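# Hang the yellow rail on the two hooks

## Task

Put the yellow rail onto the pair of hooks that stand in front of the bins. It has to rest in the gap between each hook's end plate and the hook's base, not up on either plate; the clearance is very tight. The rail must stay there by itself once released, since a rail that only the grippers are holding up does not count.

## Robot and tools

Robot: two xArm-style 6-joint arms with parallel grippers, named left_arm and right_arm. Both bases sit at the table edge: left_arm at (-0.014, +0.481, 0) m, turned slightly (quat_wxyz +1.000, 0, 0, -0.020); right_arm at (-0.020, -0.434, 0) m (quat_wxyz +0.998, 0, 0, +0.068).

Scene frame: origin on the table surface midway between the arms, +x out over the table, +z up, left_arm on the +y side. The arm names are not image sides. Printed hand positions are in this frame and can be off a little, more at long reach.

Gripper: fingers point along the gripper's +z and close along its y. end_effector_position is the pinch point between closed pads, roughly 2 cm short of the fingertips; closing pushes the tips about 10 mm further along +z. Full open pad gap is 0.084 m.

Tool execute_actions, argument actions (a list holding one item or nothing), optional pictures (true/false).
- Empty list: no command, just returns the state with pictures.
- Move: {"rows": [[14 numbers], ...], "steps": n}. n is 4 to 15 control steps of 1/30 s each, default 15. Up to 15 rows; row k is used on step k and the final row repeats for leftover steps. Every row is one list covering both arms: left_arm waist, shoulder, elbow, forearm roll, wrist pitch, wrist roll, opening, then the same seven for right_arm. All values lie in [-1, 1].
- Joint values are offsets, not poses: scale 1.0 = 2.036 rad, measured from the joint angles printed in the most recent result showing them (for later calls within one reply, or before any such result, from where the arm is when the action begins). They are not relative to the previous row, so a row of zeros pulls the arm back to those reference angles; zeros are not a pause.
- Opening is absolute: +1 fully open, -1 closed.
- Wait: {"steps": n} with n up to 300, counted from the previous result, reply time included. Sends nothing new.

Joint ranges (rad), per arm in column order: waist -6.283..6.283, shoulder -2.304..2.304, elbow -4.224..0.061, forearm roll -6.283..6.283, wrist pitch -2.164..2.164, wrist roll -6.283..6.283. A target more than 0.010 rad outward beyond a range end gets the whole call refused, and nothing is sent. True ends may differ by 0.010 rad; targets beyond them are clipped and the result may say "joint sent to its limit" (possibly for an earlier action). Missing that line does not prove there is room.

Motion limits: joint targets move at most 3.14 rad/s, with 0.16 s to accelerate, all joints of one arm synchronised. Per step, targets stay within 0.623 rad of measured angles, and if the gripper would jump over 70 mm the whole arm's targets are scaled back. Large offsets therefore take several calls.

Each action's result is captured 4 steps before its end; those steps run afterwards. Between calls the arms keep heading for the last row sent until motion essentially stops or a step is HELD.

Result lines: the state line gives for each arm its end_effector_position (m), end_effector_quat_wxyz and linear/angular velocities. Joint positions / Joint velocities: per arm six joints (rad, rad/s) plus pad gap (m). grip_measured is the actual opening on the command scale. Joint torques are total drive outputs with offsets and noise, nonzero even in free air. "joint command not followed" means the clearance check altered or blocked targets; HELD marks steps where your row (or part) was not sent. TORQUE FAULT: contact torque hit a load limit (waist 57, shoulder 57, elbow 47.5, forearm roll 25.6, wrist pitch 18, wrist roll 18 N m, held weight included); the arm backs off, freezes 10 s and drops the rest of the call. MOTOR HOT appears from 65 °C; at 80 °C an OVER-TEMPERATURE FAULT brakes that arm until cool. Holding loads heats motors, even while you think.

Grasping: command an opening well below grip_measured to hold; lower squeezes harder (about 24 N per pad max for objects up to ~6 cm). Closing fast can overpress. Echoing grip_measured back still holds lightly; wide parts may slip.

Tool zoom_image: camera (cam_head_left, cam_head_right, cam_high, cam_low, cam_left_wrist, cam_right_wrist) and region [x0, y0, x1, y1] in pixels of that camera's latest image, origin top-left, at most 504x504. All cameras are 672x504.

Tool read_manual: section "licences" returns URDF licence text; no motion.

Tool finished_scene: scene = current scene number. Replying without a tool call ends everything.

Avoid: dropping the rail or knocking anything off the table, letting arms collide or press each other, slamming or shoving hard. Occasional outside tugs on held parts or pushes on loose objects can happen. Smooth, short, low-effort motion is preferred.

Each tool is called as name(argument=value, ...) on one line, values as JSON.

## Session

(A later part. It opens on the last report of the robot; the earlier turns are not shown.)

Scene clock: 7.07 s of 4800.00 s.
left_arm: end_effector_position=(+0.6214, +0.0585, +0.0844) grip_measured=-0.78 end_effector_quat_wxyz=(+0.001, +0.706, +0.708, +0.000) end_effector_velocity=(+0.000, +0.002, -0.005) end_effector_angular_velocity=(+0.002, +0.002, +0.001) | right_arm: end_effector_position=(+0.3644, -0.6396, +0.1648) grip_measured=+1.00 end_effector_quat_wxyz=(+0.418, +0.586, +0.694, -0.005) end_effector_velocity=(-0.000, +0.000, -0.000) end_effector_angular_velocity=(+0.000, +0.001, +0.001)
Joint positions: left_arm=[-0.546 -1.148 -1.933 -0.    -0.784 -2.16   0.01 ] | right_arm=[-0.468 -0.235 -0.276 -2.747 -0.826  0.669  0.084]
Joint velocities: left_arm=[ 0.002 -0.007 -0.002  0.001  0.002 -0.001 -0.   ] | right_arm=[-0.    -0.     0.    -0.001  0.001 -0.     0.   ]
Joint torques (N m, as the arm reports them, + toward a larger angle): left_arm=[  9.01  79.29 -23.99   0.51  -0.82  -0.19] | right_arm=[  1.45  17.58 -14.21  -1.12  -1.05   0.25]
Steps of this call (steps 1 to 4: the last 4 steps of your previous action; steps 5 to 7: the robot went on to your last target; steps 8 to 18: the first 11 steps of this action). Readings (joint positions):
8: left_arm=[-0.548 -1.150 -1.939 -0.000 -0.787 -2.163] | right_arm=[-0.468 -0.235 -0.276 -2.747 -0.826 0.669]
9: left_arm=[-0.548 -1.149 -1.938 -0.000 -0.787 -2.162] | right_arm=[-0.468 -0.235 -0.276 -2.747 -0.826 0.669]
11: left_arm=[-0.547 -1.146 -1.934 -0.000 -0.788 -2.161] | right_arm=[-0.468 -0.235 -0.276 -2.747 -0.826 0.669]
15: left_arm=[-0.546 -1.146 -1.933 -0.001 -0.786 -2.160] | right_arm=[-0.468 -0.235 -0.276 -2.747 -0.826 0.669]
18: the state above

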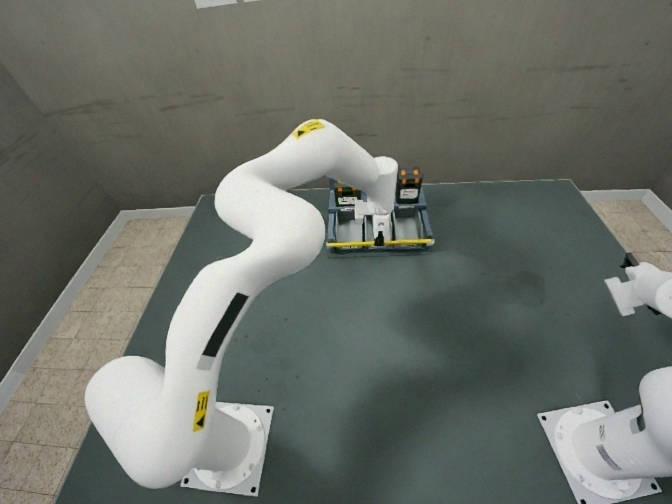

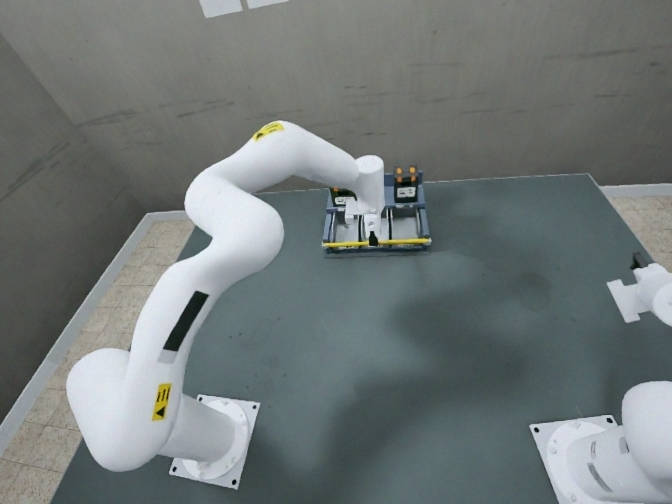

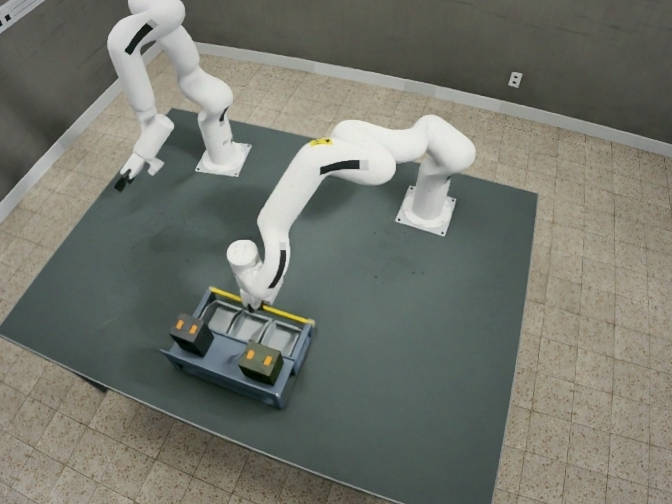

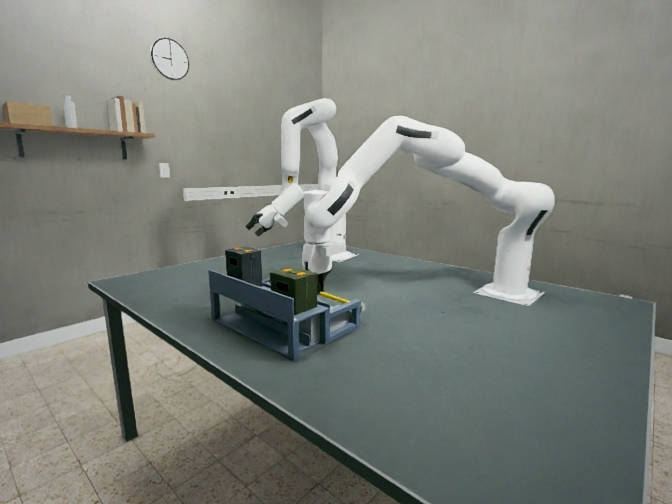

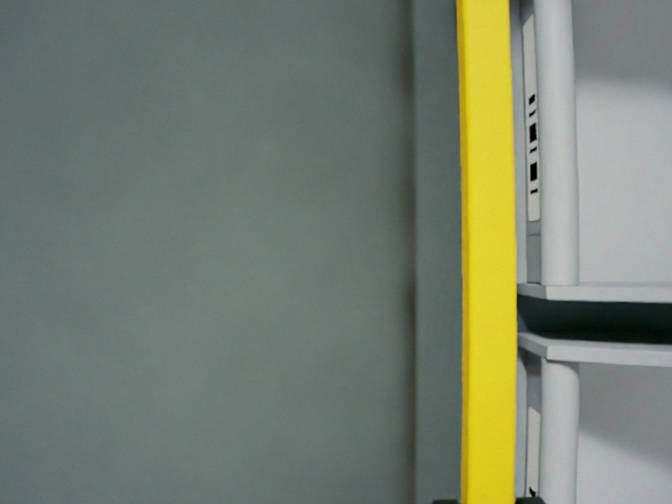

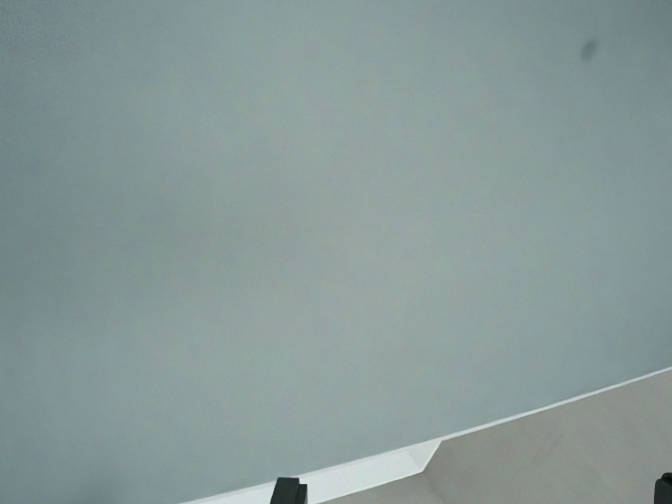

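The rack slid, so the rail is against the plate. Lower a bit and release.

execute_actions(actions=[{"steps":12,"rows":[[0,-0.002,0,0,0.0018,0,-1,0,0,0,0,0,0,1],[0,-0.002,0,0,0.0018,0,-1,0,0,0,0,0,0,1],[0,-0.002,0,0,0.0018,0,-1,0,0,0,0,0,0,1],[0,-0.002,0,0,0.0018,0,-1,0,0,0,0,0,0,1],[0,-0.002,0,0,0.0018,0,-1,0,0,0,0,0,0,1],[0,-0.002,0,0,0.0018,0,-0.58,0,0,0,0,0,0,1]]}])

execute_actions(actions=[{"rows":[[0,0.01,0.001,0,-0.009,0,-0.58,0,0,0,0,0,0,1],[0,0.02,0.002,0,-0.018,0,-0.58,0,0,0,0,0,0,1],[0,0.025,0.003,0,-0.022,0,-0.58,0,0,0,0,0,0,1]]}], pictures=true)

zoom_image(camera="cam_head_right", region=[405,225,445,255])

Scene clock: 7.60 s of 4800.00 s.
left_arm: end_effector_position=(+0.6209, +0.0592, +0.0811) grip_measured=-0.65 end_effector_quat_wxyz=(-0.001, +0.706, +0.708, -0.000) end_effector_velocity=(-0.004, +0.007, -0.006) end_effector_angular_velocity=(+0.014, +0.020, +0.004) | right_arm: end_effector_position=(+0.3644, -0.6396, +0.1648) grip_measured=+1.00 end_effector_quat_wxyz=(+0.418, +0.586, +0.694, -0.005) end_effector_velocity=(-0.000, +0.000, -0.000) end_effector_angular_velocity=(+0.001, +0.001, -0.000)
Joint positions: left_arm=[-0.546 -1.152 -1.933 -0.    -0.782 -2.16   0.015] | right_arm=[-0.468 -0.235 -0.276 -2.747 -0.826  0.669  0.084]
Joint velocities: left_arm=[ 0.004 -0.004  0.006  0.001 -0.014  0.     0.062] | right_arm=[-0.     0.     0.    -0.     0.001  0.001 -0.   ]
Joint torques (N m, as the arm reports them, + toward a larger angle): left_arm=[  0.29  80.85 -26.36  -0.63   0.5   -0.28] | right_arm=[ -0.26  15.82 -13.32  -1.3   -1.09   0.37]
Steps of this call (steps 1 to 4: the last 4 steps of your previous action; steps 5 to 8: the robot went on to your last target; steps 9 to 16: the first 8 steps of this action). Readings (joint positions):
9: left_arm=[-0.546 -1.148 -1.933 -0.000 -0.784 -2.160] | right_arm=[-0.468 -0.235 -0.276 -2.747 -0.826 0.669]
10: left_arm=[-0.546 -1.149 -1.933 -0.000 -0.783 -2.160] | right_arm=[-0.468 -0.235 -0.276 -2.747 -0.826 0.669]
12: left_arm=[-0.546 -1.151 -1.933 -0.000 -0.781 -2.160] | right_arm=[-0.468 -0.235 -0.276 -2.747 -0.826 0.669]
16: the state above

Scene clock: 8.10 s of 4800.00 s.
left_arm: end_effector_position=(+0.6206, +0.0593, +0.1168) grip_measured=-0.60 end_effector_quat_wxyz=(-0.001, +0.706, +0.708, -0.000) end_effector_velocity=(-0.007, +0.004, -0.009) end_effector_angular_velocity=(+0.013, +0.019, -0.000) | right_arm: end_effector_position=(+0.3644, -0.6396, +0.1648) grip_measured=+1.00 end_effector_quat_wxyz=(+0.418, +0.586, +0.694, -0.005) end_effector_velocity=(+0.000, +0.000, +0.000) end_effector_angular_velocity=(-0.001, -0.001, +0.000)
Joint positions: left_arm=[-0.546 -1.102 -1.927 -0.    -0.826 -2.16   0.018] | right_arm=[-0.468 -0.235 -0.276 -2.747 -0.826  0.669  0.084]
Joint velocities: left_arm=[-0.001 -0.005  0.012  0.    -0.006 -0.     0.   ] | right_arm=[ 0.     0.    -0.    -0.    -0.001 -0.     0.   ]
Joint torques (N m, as the arm reports them, + toward a larger angle): left_arm=[  4.5   84.72 -27.15  -0.19   0.52  -0.09] | right_arm=[  1.21  15.31 -14.37  -0.82  -0.95   0.28]
Steps of this call (steps 1 to 4: the last 4 steps of your previous action; steps 5 to 15: the first 11 steps of this action, its rows measured from where the robot was after step 4). Readings (joint positions):
4: left_arm=[-0.546 -1.152 -1.933 -0.000 -0.782 -2.160] | right_arm=[-0.468 -0.235 -0.276 -2.747 -0.826 0.669]
5: left_arm=[-0.546 -1.152 -1.933 -0.000 -0.782 -2.160] | right_arm=[-0.468 -0.235 -0.276 -2.747 -0.826 0.669]
6: left_arm=[-0.546 -1.148 -1.932 -0.000 -0.786 -2.160] | right_arm=[-0.468 -0.235 -0.276 -2.747 -0.826 0.669]
8: left_arm=[-0.546 -1.128 -1.928 -0.000 -0.806 -2.160] | right_arm=[-0.468 -0.235 -0.276 -2.747 -0.826 0.669]
12: left_arm=[-0.546 -1.101 -1.929 -0.000 -0.825 -2.160] | right_arm=[-0.468 -0.235 -0.276 -2.747 -0.826 0.669]
15: the state above

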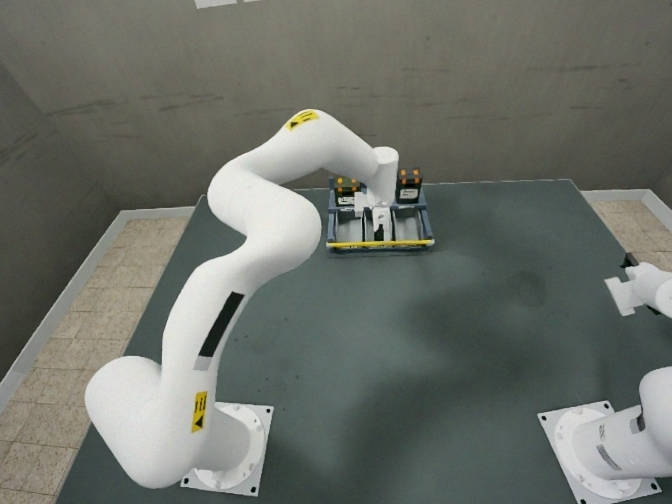

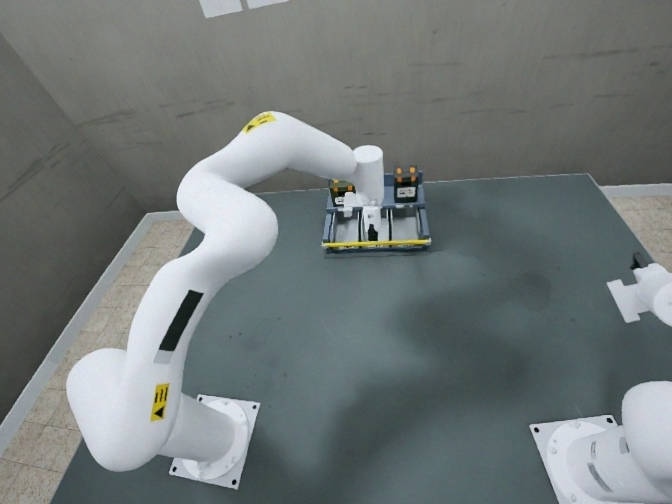

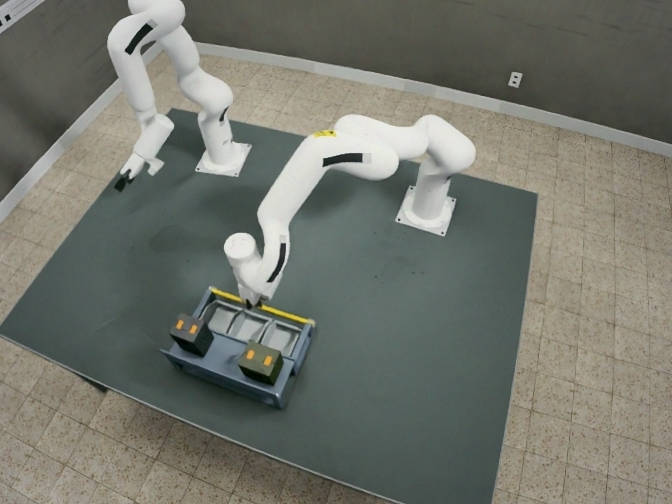

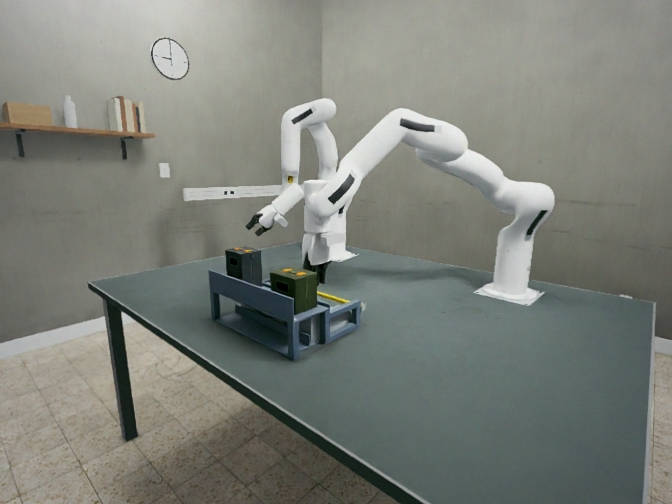

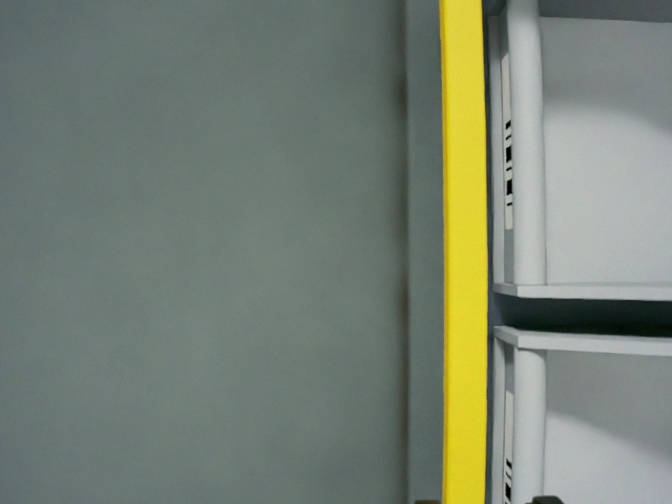

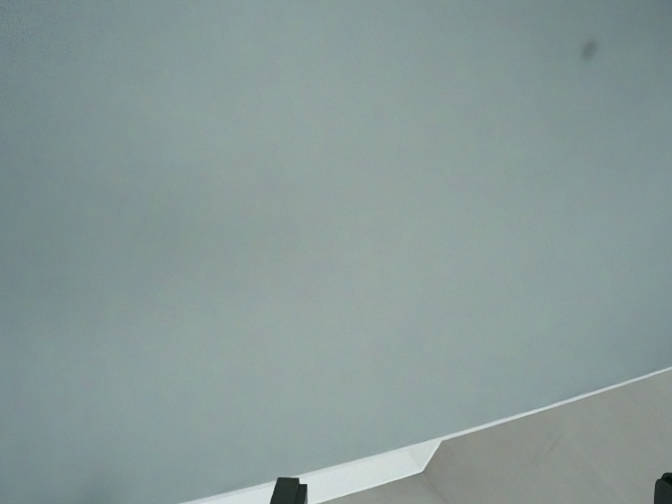

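Region (405, 225, 445, 255) of cam_head_right's 672x504 image, scaled by 12.600, with more detail than that image has; it fills the top 378 rows of this view, and the rest is white.

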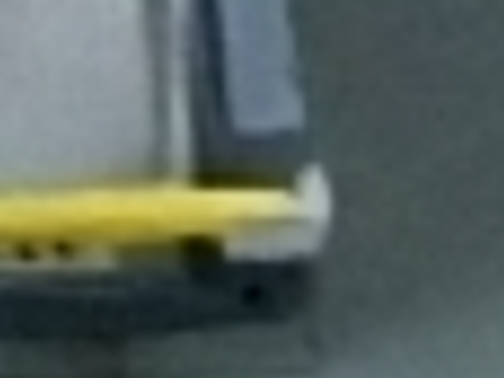

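finished_scene(scene=2)

The scene is finished: the task was done.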